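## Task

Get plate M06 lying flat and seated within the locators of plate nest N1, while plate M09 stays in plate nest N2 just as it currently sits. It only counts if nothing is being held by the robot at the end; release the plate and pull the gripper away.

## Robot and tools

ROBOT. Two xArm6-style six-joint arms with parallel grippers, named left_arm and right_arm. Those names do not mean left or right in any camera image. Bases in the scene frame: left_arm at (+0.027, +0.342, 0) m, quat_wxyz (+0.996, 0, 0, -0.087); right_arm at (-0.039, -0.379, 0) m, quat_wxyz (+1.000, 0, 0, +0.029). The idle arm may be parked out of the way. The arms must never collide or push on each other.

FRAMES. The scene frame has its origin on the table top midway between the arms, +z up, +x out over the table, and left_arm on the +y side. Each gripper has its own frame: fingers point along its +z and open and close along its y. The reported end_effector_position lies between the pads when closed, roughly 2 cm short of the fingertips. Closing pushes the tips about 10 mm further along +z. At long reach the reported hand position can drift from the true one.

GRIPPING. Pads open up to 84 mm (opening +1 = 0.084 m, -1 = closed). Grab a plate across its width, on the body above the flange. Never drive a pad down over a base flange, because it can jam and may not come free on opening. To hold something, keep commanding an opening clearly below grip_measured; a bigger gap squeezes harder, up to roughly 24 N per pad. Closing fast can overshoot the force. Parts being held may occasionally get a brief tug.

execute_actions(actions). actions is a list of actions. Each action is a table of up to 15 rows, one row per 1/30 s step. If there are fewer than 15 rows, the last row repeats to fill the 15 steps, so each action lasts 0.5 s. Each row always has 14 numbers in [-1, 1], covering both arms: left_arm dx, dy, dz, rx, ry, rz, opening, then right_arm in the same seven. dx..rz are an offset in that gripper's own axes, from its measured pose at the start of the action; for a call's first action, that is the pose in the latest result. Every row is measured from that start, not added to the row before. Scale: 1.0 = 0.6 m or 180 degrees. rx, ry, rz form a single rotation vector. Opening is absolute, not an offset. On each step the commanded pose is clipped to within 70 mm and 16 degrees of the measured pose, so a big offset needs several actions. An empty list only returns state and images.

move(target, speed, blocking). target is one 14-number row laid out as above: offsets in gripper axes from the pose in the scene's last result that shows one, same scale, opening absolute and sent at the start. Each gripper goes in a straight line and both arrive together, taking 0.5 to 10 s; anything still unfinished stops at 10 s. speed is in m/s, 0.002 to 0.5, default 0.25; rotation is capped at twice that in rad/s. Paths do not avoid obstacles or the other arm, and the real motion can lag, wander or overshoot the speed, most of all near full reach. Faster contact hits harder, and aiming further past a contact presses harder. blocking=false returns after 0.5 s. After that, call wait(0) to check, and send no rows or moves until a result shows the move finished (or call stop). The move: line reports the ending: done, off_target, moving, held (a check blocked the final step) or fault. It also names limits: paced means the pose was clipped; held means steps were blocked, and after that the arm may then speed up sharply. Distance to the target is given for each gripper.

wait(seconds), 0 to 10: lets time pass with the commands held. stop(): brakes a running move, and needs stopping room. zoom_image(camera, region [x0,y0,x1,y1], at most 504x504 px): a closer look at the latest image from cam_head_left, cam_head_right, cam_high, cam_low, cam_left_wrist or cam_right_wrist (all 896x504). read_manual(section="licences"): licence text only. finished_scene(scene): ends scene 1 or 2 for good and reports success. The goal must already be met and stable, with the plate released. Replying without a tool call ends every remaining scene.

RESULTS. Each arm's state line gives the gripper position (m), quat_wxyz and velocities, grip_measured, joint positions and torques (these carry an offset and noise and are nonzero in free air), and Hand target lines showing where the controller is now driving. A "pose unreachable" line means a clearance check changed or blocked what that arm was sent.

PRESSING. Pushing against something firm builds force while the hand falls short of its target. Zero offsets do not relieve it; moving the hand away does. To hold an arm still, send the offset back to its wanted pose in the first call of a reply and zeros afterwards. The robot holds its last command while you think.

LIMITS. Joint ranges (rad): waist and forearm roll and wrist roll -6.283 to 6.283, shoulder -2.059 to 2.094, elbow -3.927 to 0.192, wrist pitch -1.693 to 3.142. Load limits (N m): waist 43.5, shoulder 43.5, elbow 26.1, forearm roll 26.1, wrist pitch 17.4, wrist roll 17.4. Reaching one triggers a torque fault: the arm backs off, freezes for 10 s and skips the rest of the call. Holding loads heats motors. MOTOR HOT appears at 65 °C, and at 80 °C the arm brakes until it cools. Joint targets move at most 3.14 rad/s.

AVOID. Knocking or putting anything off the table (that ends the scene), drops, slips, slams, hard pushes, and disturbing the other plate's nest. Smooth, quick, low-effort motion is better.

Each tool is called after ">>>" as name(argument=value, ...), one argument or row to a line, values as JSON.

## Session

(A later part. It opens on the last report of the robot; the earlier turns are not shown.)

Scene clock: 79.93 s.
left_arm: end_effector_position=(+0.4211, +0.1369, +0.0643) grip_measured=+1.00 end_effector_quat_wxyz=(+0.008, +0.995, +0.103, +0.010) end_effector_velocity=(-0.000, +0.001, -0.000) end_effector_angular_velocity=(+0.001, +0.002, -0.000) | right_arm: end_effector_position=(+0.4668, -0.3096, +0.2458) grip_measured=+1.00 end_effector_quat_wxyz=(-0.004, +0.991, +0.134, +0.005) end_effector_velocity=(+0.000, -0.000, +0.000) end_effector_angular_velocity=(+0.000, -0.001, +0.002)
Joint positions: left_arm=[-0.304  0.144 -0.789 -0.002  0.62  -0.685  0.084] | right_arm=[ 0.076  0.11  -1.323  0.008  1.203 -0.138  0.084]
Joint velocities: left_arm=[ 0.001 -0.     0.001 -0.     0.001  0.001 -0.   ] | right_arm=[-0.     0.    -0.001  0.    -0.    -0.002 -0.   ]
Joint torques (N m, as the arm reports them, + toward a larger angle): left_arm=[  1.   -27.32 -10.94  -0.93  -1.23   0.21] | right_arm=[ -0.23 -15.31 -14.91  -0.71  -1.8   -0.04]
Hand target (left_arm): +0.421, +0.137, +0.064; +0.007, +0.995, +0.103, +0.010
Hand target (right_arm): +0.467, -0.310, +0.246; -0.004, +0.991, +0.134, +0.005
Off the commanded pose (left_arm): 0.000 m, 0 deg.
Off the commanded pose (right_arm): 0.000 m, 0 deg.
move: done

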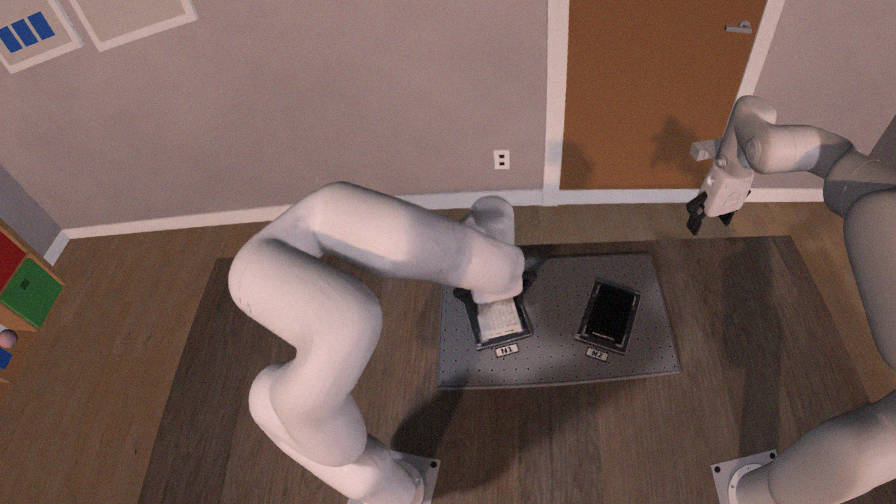

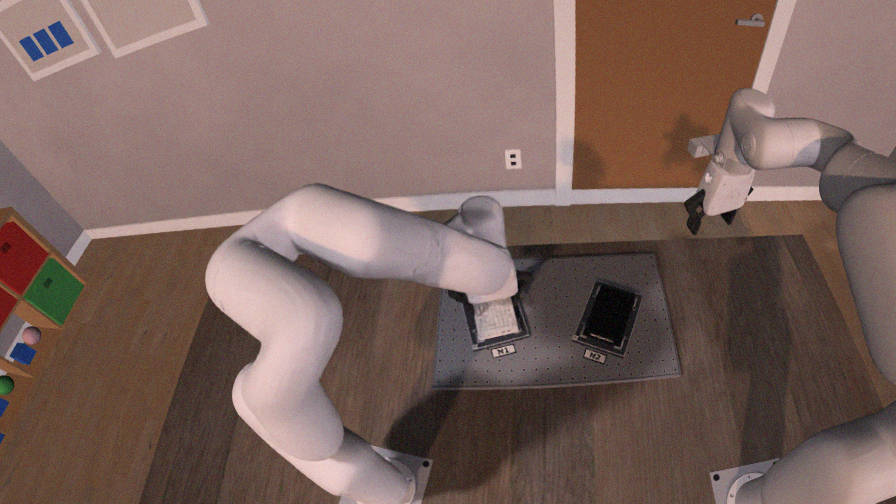

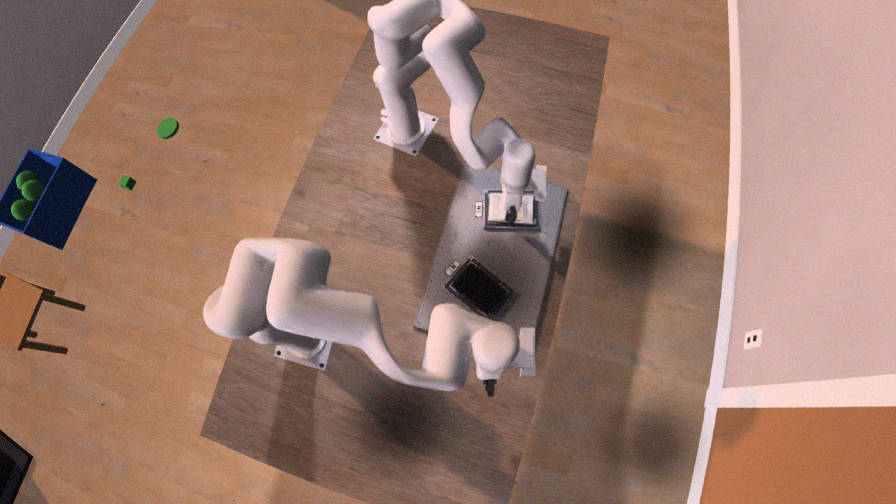

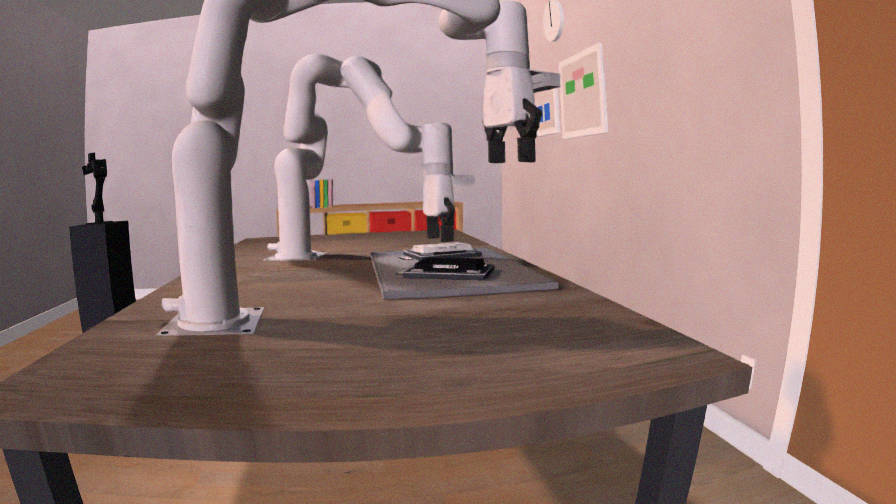

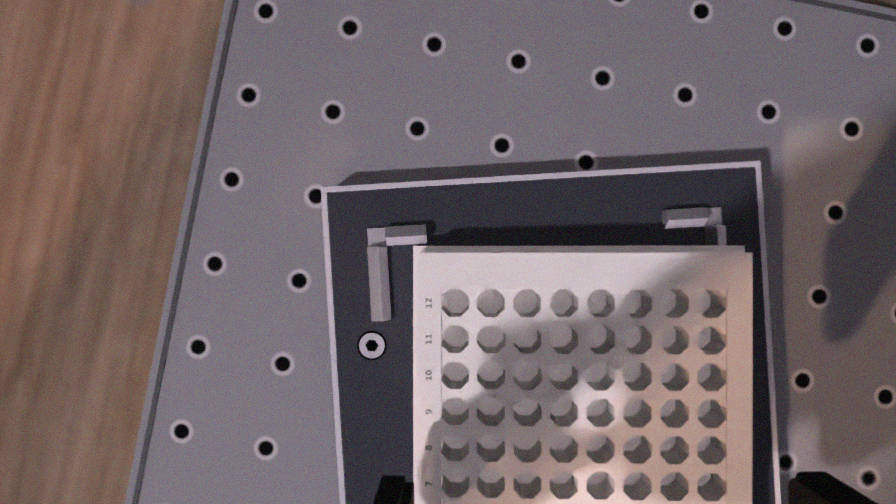

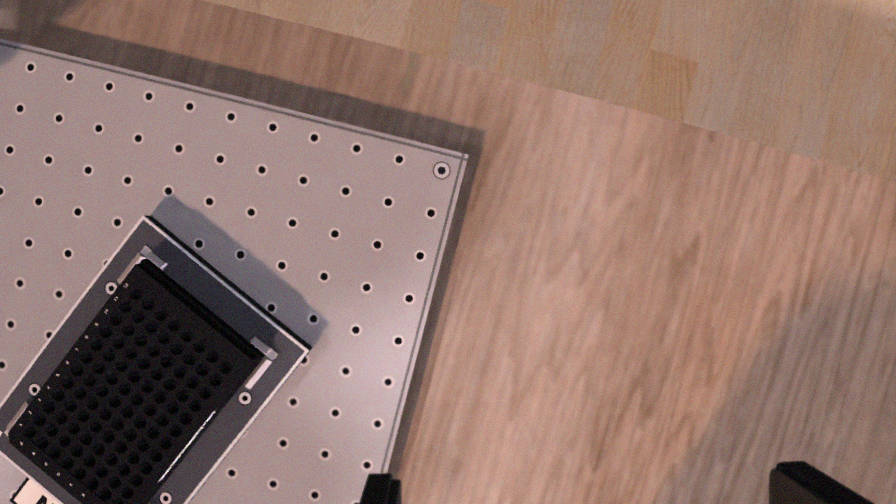

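>>> move(
  target=[0,-0.0013,0.042,0,0,0,1,0,0,0,0,0,0,1],
  speed=0.015,
)

>>> zoom_image(
  camera="cam_left_wrist",
  region=[360,380,864,504],
)

Scene clock: 89.73 s.
left_arm: end_effector_position=(+0.4223, +0.1368, +0.0403) grip_measured=+1.00 end_effector_quat_wxyz=(+0.008, +0.995, +0.103, +0.011) end_effector_velocity=(-0.001, +0.001, -0.002) end_effector_angular_velocity=(+0.002, +0.001, -0.002) | right_arm: end_effector_position=(+0.4668, -0.3096, +0.2458) grip_measured=+1.00 end_effector_quat_wxyz=(-0.004, +0.991, +0.134, +0.005) end_effector_velocity=(+0.000, -0.000, +0.000) end_effector_angular_velocity=(+0.000, -0.000, +0.001)
Joint positions: left_arm=[-0.303  0.205 -0.781 -0.003  0.548 -0.683  0.084] | right_arm=[ 0.076  0.11  -1.323  0.008  1.203 -0.138  0.084]
Joint velocities: left_arm=[ 0.     0.003  0.002  0.001 -0.003  0.002  0.   ] | right_arm=[-0.    -0.    -0.     0.    -0.    -0.001  0.   ]
Joint torques (N m, as the arm reports them, + toward a larger angle): left_arm=[  0.72 -20.63  -8.78  -1.02  -1.31   0.34] | right_arm=[  0.1  -14.96 -14.8   -1.05  -1.99   0.09]
Hand target (left_arm): +0.421, +0.137, +0.039; +0.008, +0.995, +0.103, +0.010
Hand target (right_arm): +0.467, -0.310, +0.246; -0.004, +0.991, +0.134, +0.005
Off the commanded pose (left_arm): 0.002 m, 0 deg.
Off the commanded pose (right_arm): 0.000 m, 0 deg.
move: done

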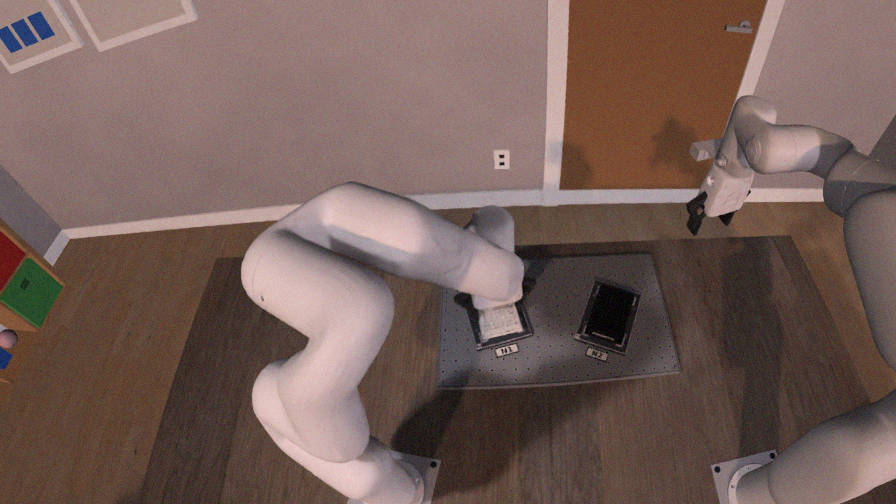

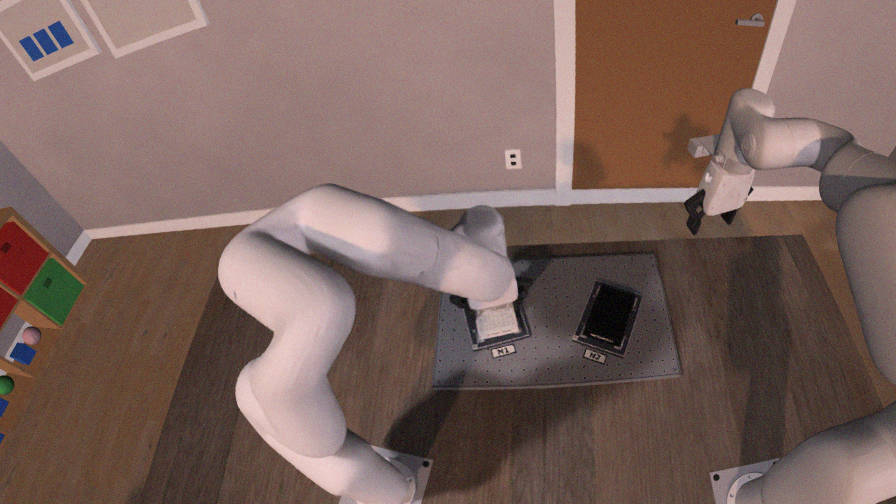

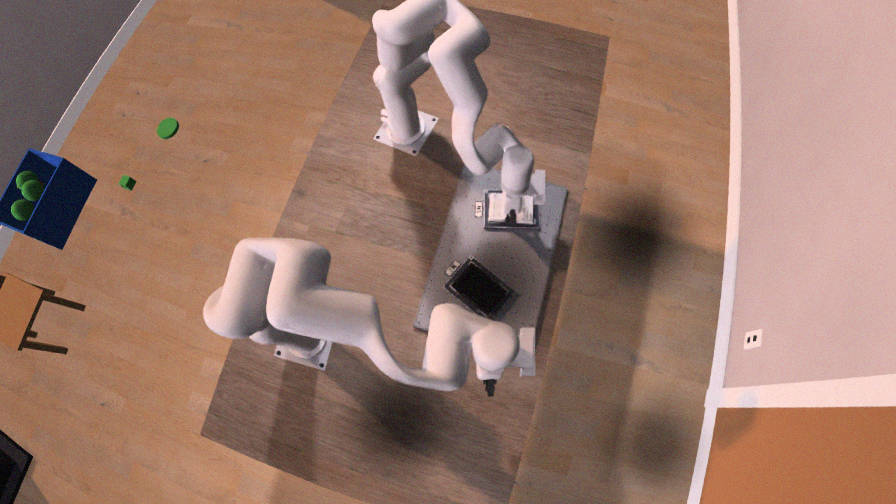

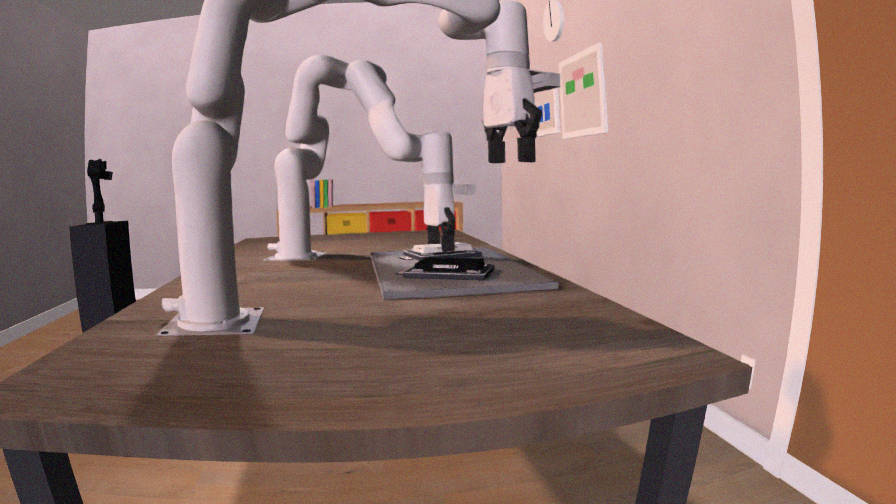

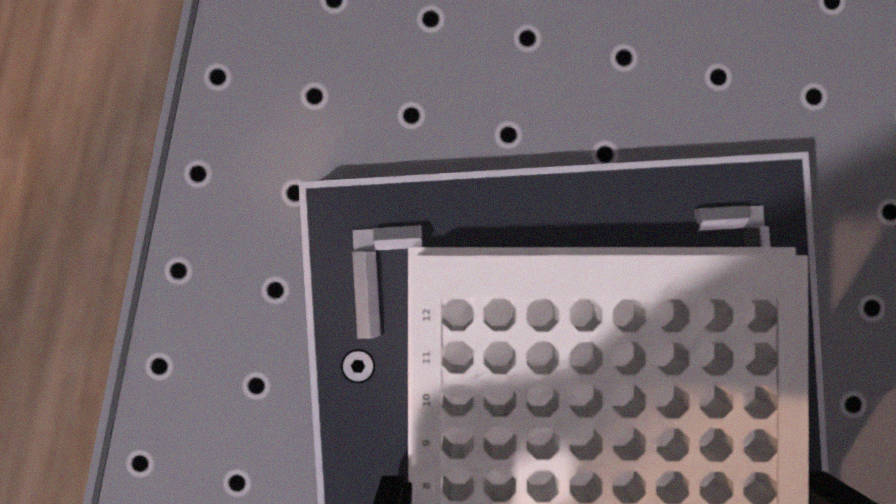

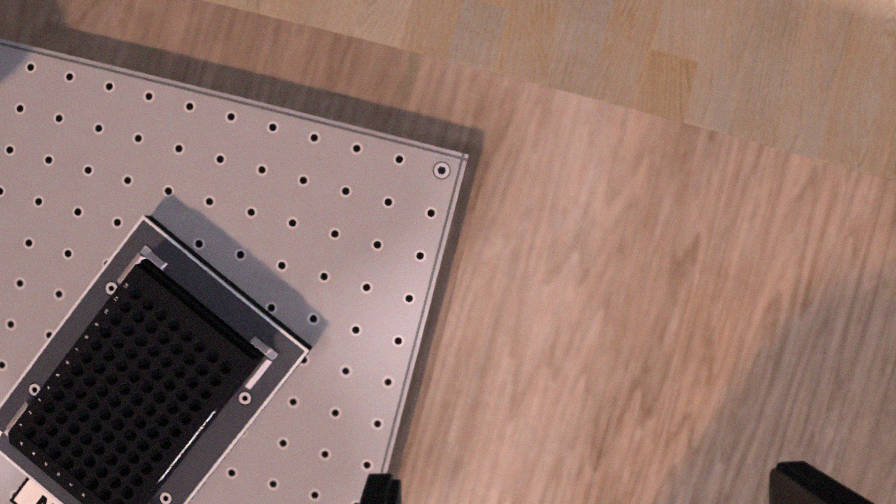

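Region (360, 380, 864, 504) of cam_left_wrist's 896x504 image, scaled by 1.000; it fills the top 124 rows of this view, and the rest is white.

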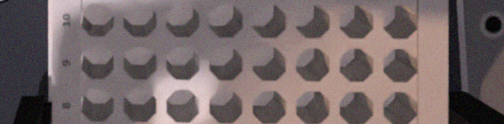

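>>> move(
  target=[0,0,0.004,0,0,0,0.6,0,0,0,0,0,0,1],
  speed=0.005,
)

>>> zoom_image(
  camera="cam_low",
  region=[390,210,510,280],
)

Scene clock: 95.33 s.
left_arm: end_effector_position=(+0.4222, +0.1369, +0.0384) grip_measured=+0.99 end_effector_quat_wxyz=(+0.008, +0.995, +0.104, +0.011) end_effector_velocity=(+0.002, -0.001, +0.001) end_effector_angular_velocity=(-0.001, -0.005, -0.002) | right_arm: end_effector_position=(+0.4668, -0.3096, +0.2458) grip_measured=+1.00 end_effector_quat_wxyz=(-0.004, +0.991, +0.134, +0.005) end_effector_velocity=(-0.000, +0.000, -0.000) end_effector_angular_velocity=(-0.000, +0.000, -0.002)
Joint positions: left_arm=[-0.303  0.21  -0.78  -0.003  0.543 -0.683  0.084] | right_arm=[ 0.076  0.11  -1.323  0.008  1.203 -0.138  0.084]
Joint velocities: left_arm=[-0.     0.001 -0.004  0.002 -0.002 -0.    -0.   ] | right_arm=[ 0.    -0.     0.    -0.    -0.     0.002  0.   ]
Joint torques (N m, as the arm reports them, + toward a larger angle): left_arm=[ 0.52 -3.34 -4.36 -1.42 -2.36  0.49] | right_arm=[ -0.18 -14.81 -15.25  -0.88  -2.07   0.09]
Hand target (left_arm): +0.422, +0.137, +0.038; +0.008, +0.995, +0.103, +0.011
Hand target (right_arm): +0.467, -0.310, +0.246; -0.004, +0.991, +0.134, +0.005
Off the commanded pose (left_arm): 0.000 m, 0 deg.
Off the commanded pose (right_arm): 0.000 m, 0 deg.
move: done

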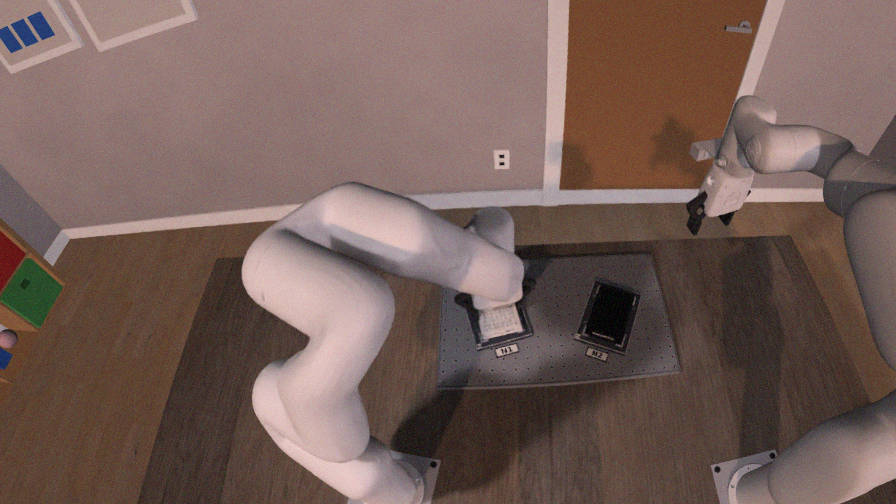

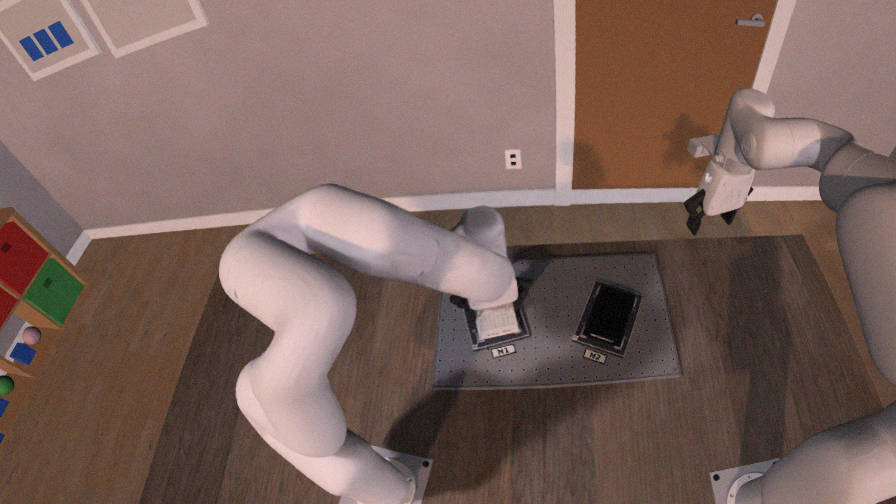

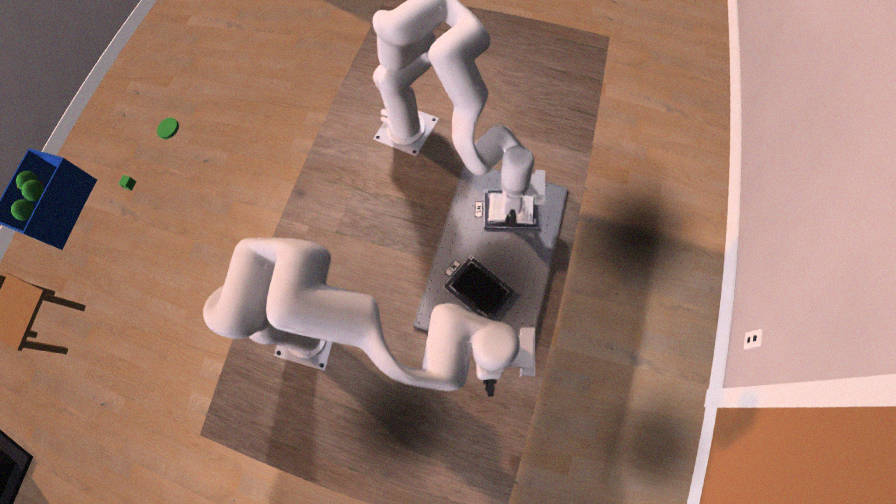

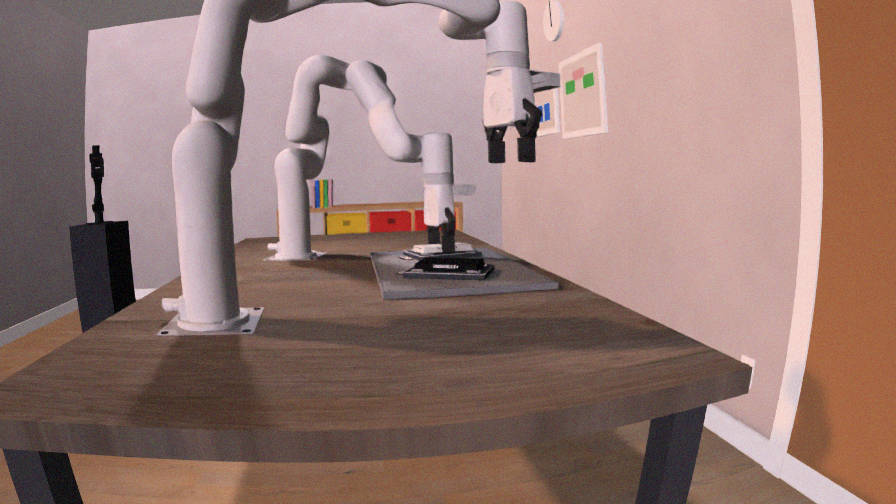

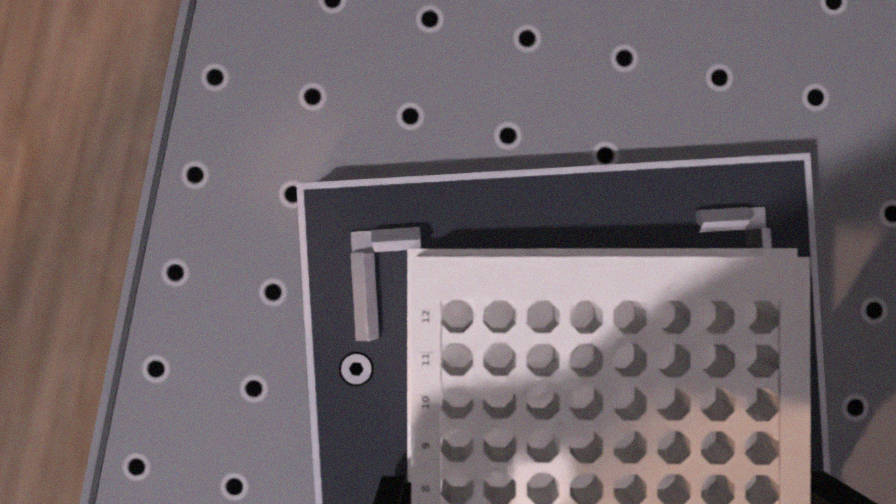

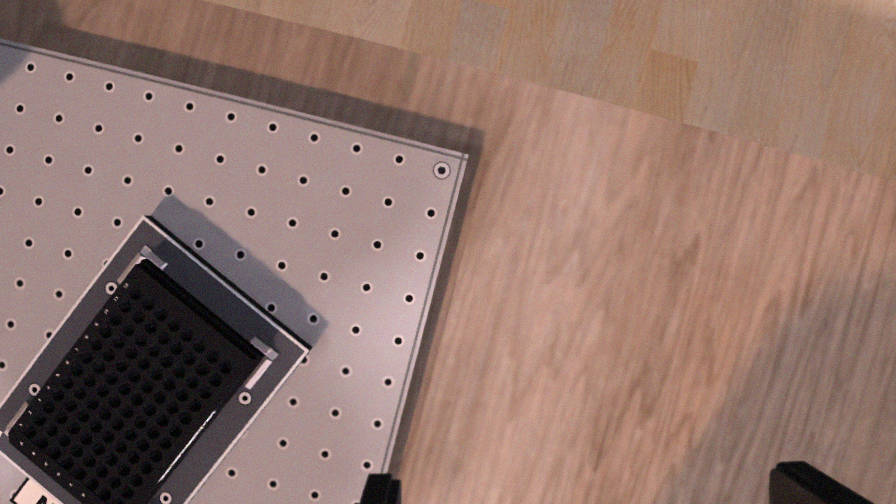

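Region (390, 210, 510, 280) of cam_low's 896x504 image, scaled by 4.200, with more detail than that image has; it fills the top 294 rows of this view, and the rest is white.

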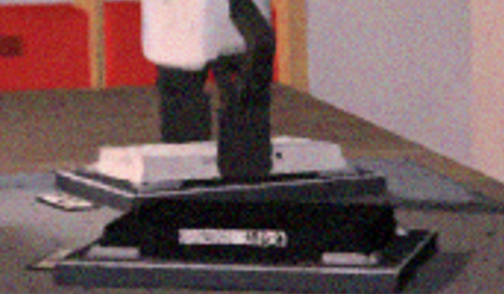

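>>> move(
  target=[0,0,-0.022,0,0,0,0.3,0,0,0,0,0,0,1],
  speed=0.02,
)

>>> move(
  target=[0,-0.004,0,0,0,-0.0195,0.3,0,0,0,0,0,0,1],
  speed=0.02,
)

Scene clock: 104.10 s.
left_arm: end_effector_position=(+0.4216, +0.1373, +0.0512) grip_measured=+0.98 end_effector_quat_wxyz=(+0.008, +0.995, +0.104, +0.011) end_effector_velocity=(+0.001, -0.001, +0.002) end_effector_angular_velocity=(-0.002, -0.003, +0.001) | right_arm: end_effector_position=(+0.4668, -0.3096, +0.2458) grip_measured=+1.00 end_effector_quat_wxyz=(-0.004, +0.991, +0.134, +0.005) end_effector_velocity=(+0.000, +0.000, +0.000) end_effector_angular_velocity=(-0.000, -0.000, +0.003)
Joint positions: left_arm=[-0.303  0.176 -0.783 -0.003  0.58  -0.683  0.083] | right_arm=[ 0.076  0.11  -1.323  0.008  1.203 -0.138  0.084]
Joint velocities: left_arm=[-0.    -0.002 -0.003 -0.     0.001 -0.001  0.   ] | right_arm=[ 0.     0.    -0.    -0.    -0.    -0.002 -0.   ]
Joint torques (N m, as the arm reports them, + toward a larger angle): left_arm=[ -0.01 -27.95 -10.78  -1.2   -1.02   0.21] | right_arm=[ -0.55 -15.78 -14.8   -0.81  -1.71  -0.11]
Hand target (left_arm): +0.422, +0.137, +0.052; +0.008, +0.995, +0.104, +0.011
Hand target (right_arm): +0.467, -0.310, +0.246; -0.004, +0.991, +0.134, +0.005
Off the commanded pose (left_arm): 0.000 m, 0 deg.
Off the commanded pose (right_arm): 0.000 m, 0 deg.
move: done

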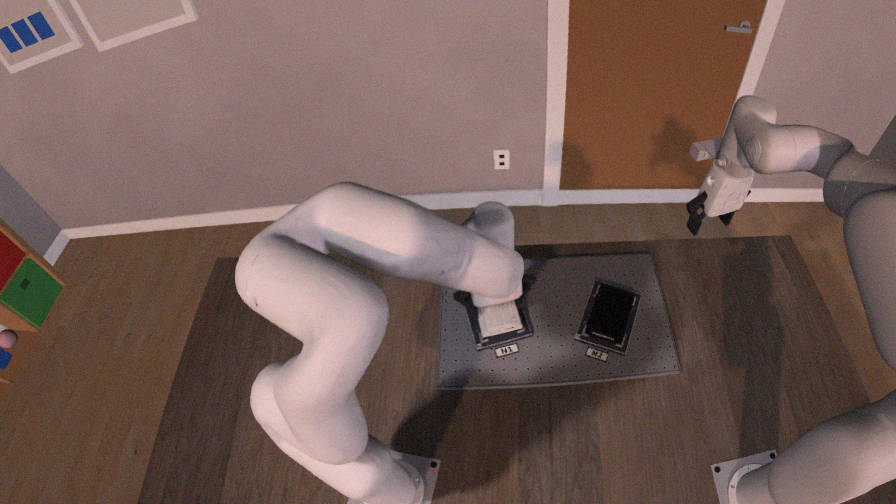

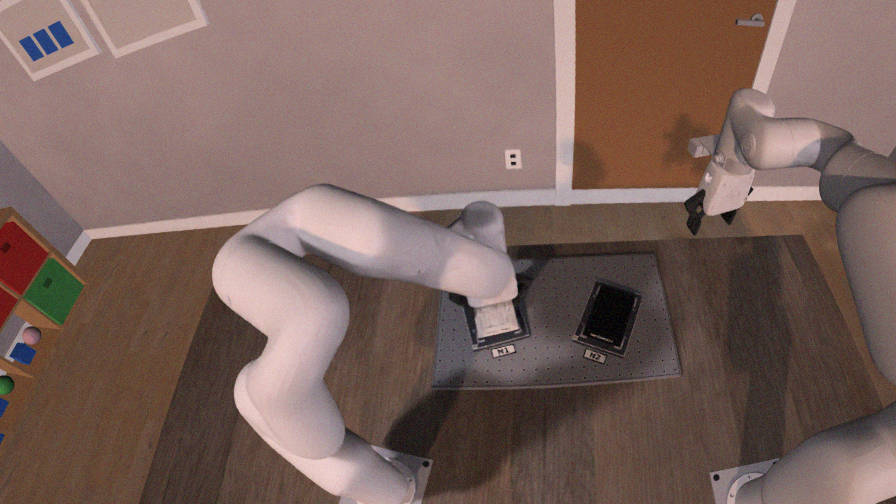

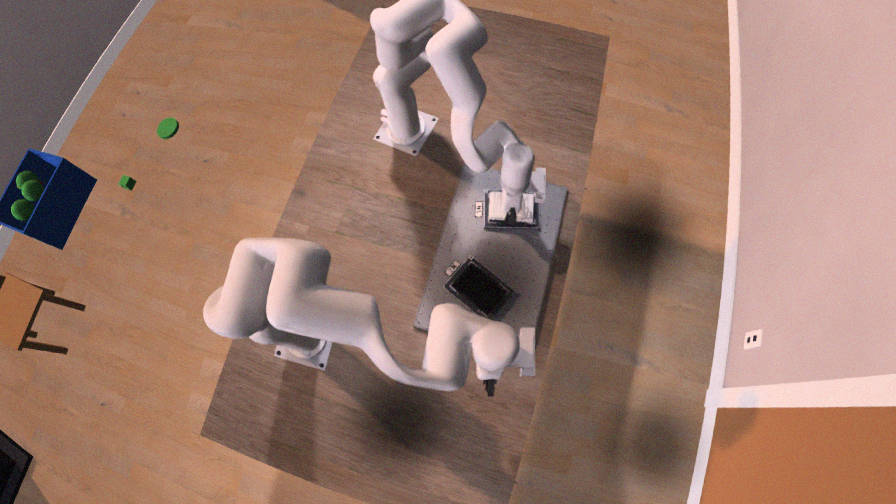

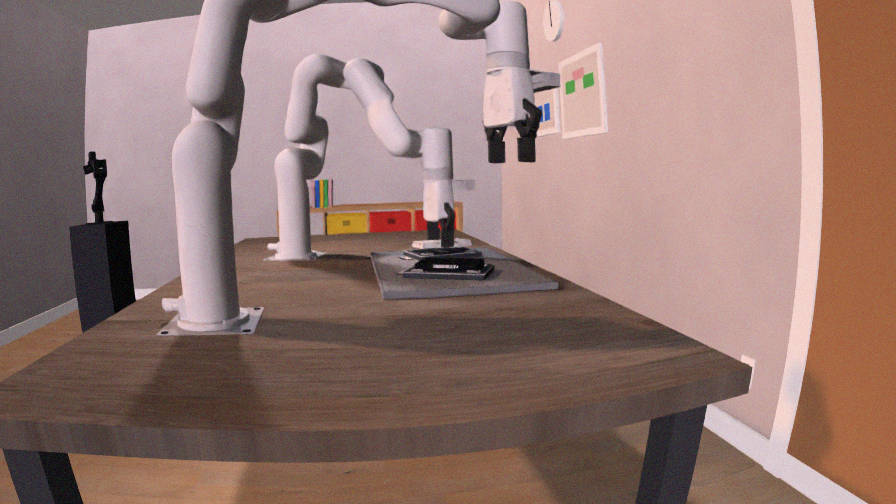

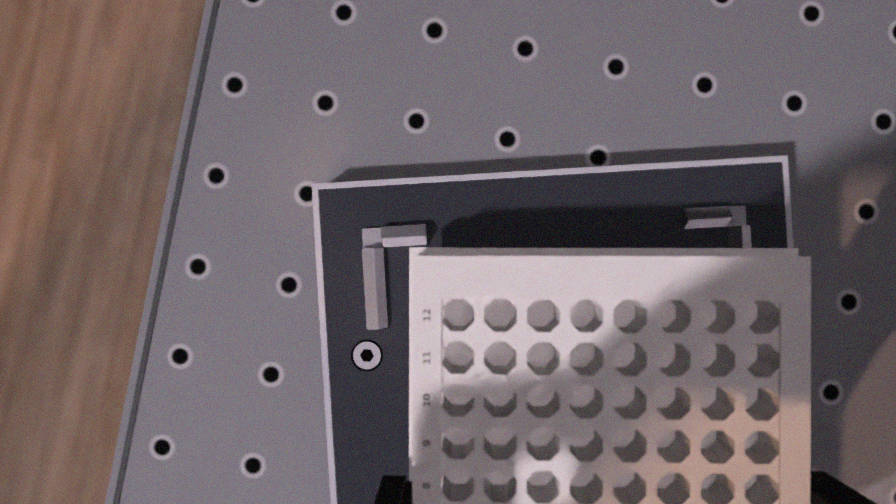

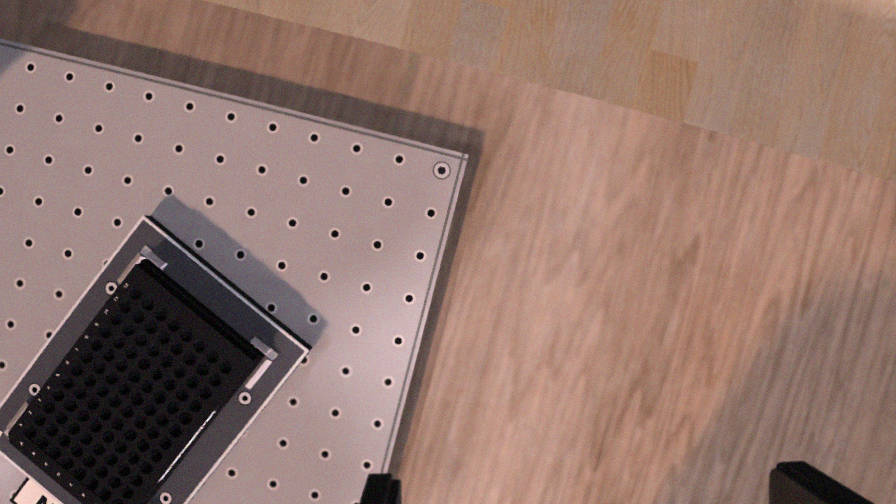

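Scene clock: 105.87 s.
left_arm: end_effector_position=(+0.4211, +0.1396, +0.0512) grip_measured=+0.98 end_effector_quat_wxyz=(+0.008, +0.991, +0.134, +0.011) end_effector_velocity=(+0.000, +0.000, +0.000) end_effector_angular_velocity=(+0.000, -0.001, +0.004) | right_arm: end_effector_position=(+0.4668, -0.3096, +0.2458) grip_measured=+1.00 end_effector_quat_wxyz=(-0.004, +0.991, +0.134, +0.005) end_effector_velocity=(+0.000, -0.000, +0.000) end_effector_angular_velocity=(+0.000, -0.001, +0.000)
Joint positions: left_arm=[-0.299  0.172 -0.777 -0.003  0.578 -0.74   0.083] | right_arm=[ 0.076  0.11  -1.323  0.008  1.203 -0.138  0.084]
Joint velocities: left_arm=[ 0.001  0.    -0.001  0.001 -0.    -0.004 -0.   ] | right_arm=[-0.     0.    -0.     0.    -0.    -0.001 -0.   ]
Joint torques (N m, as the arm reports them, + toward a larger angle): left_arm=[  0.95 -28.42 -10.74  -0.92  -1.3    0.11] | right_arm=[ -0.39 -15.31 -15.03  -0.76  -2.    -0.11]
Hand target (left_arm): +0.421, +0.140, +0.051; +0.008, +0.991, +0.134, +0.011
Hand target (right_arm): +0.467, -0.310, +0.246; -0.004, +0.991, +0.134, +0.005
Off the commanded pose (left_arm): 0.000 m, 0 deg.
Off the commanded pose (right_arm): 0.000 m, 0 deg.
move: done

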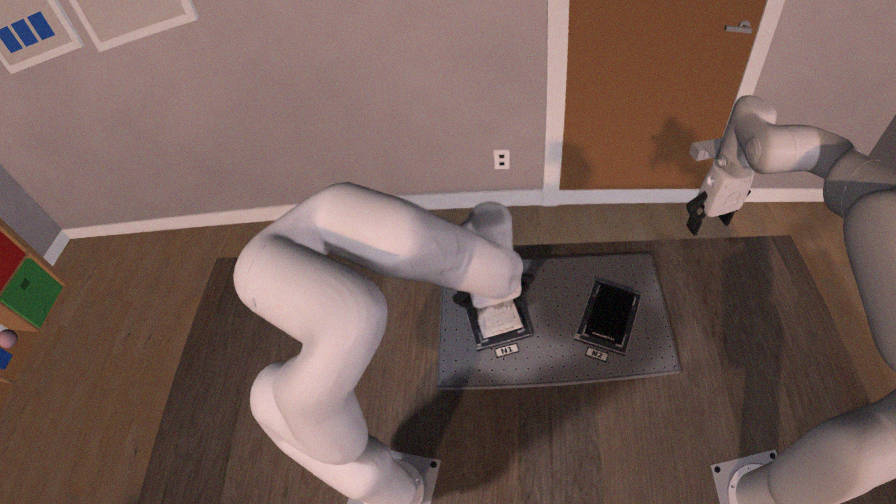

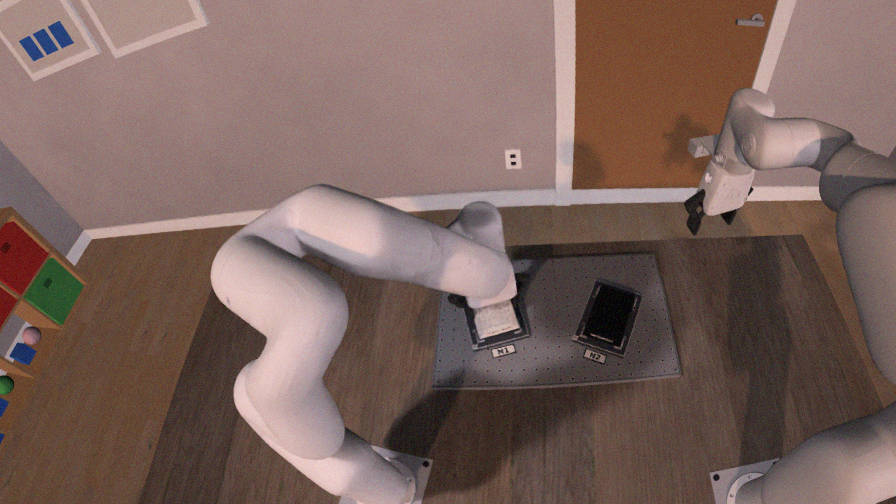

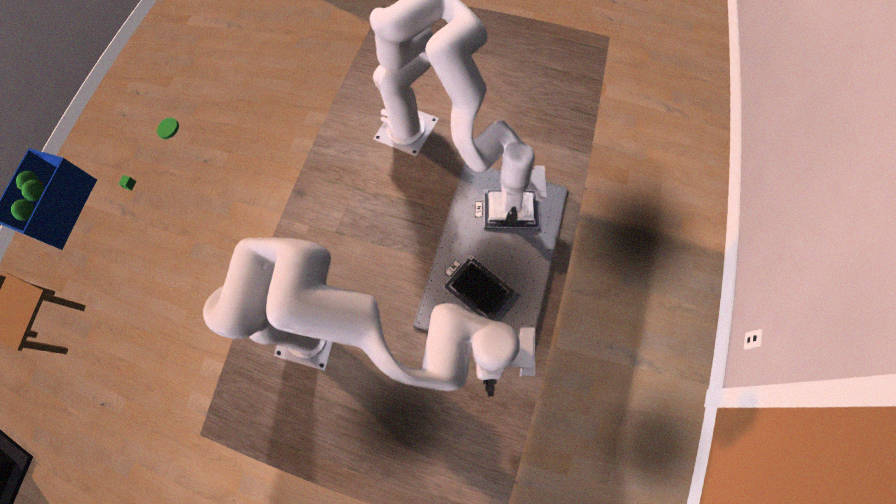

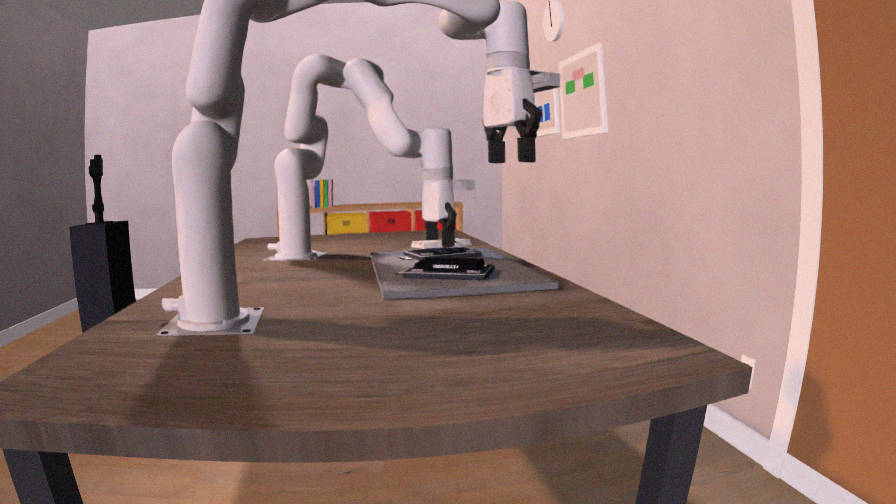

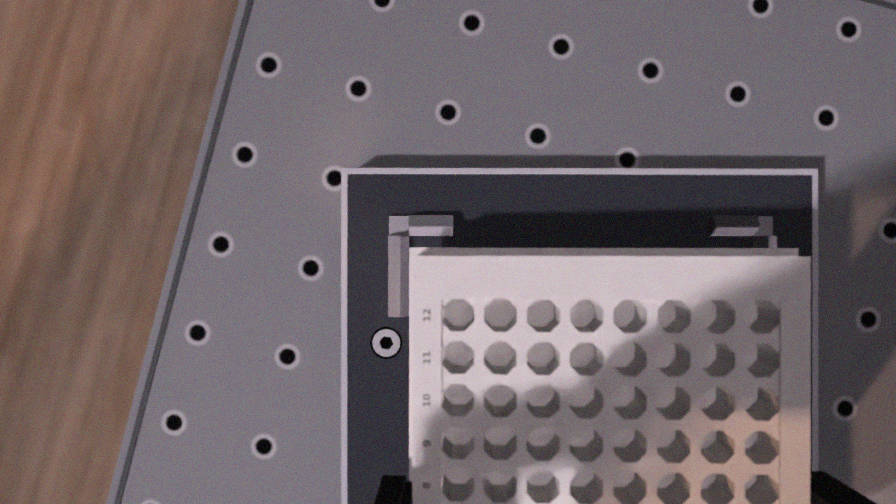

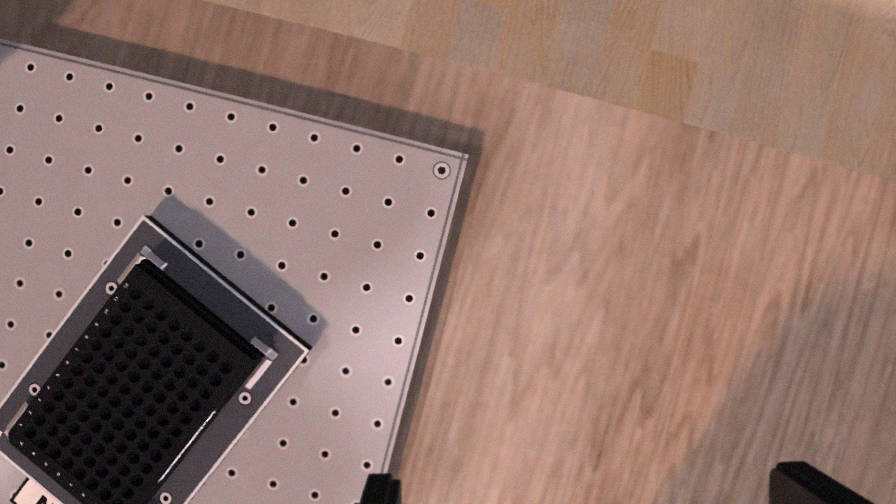

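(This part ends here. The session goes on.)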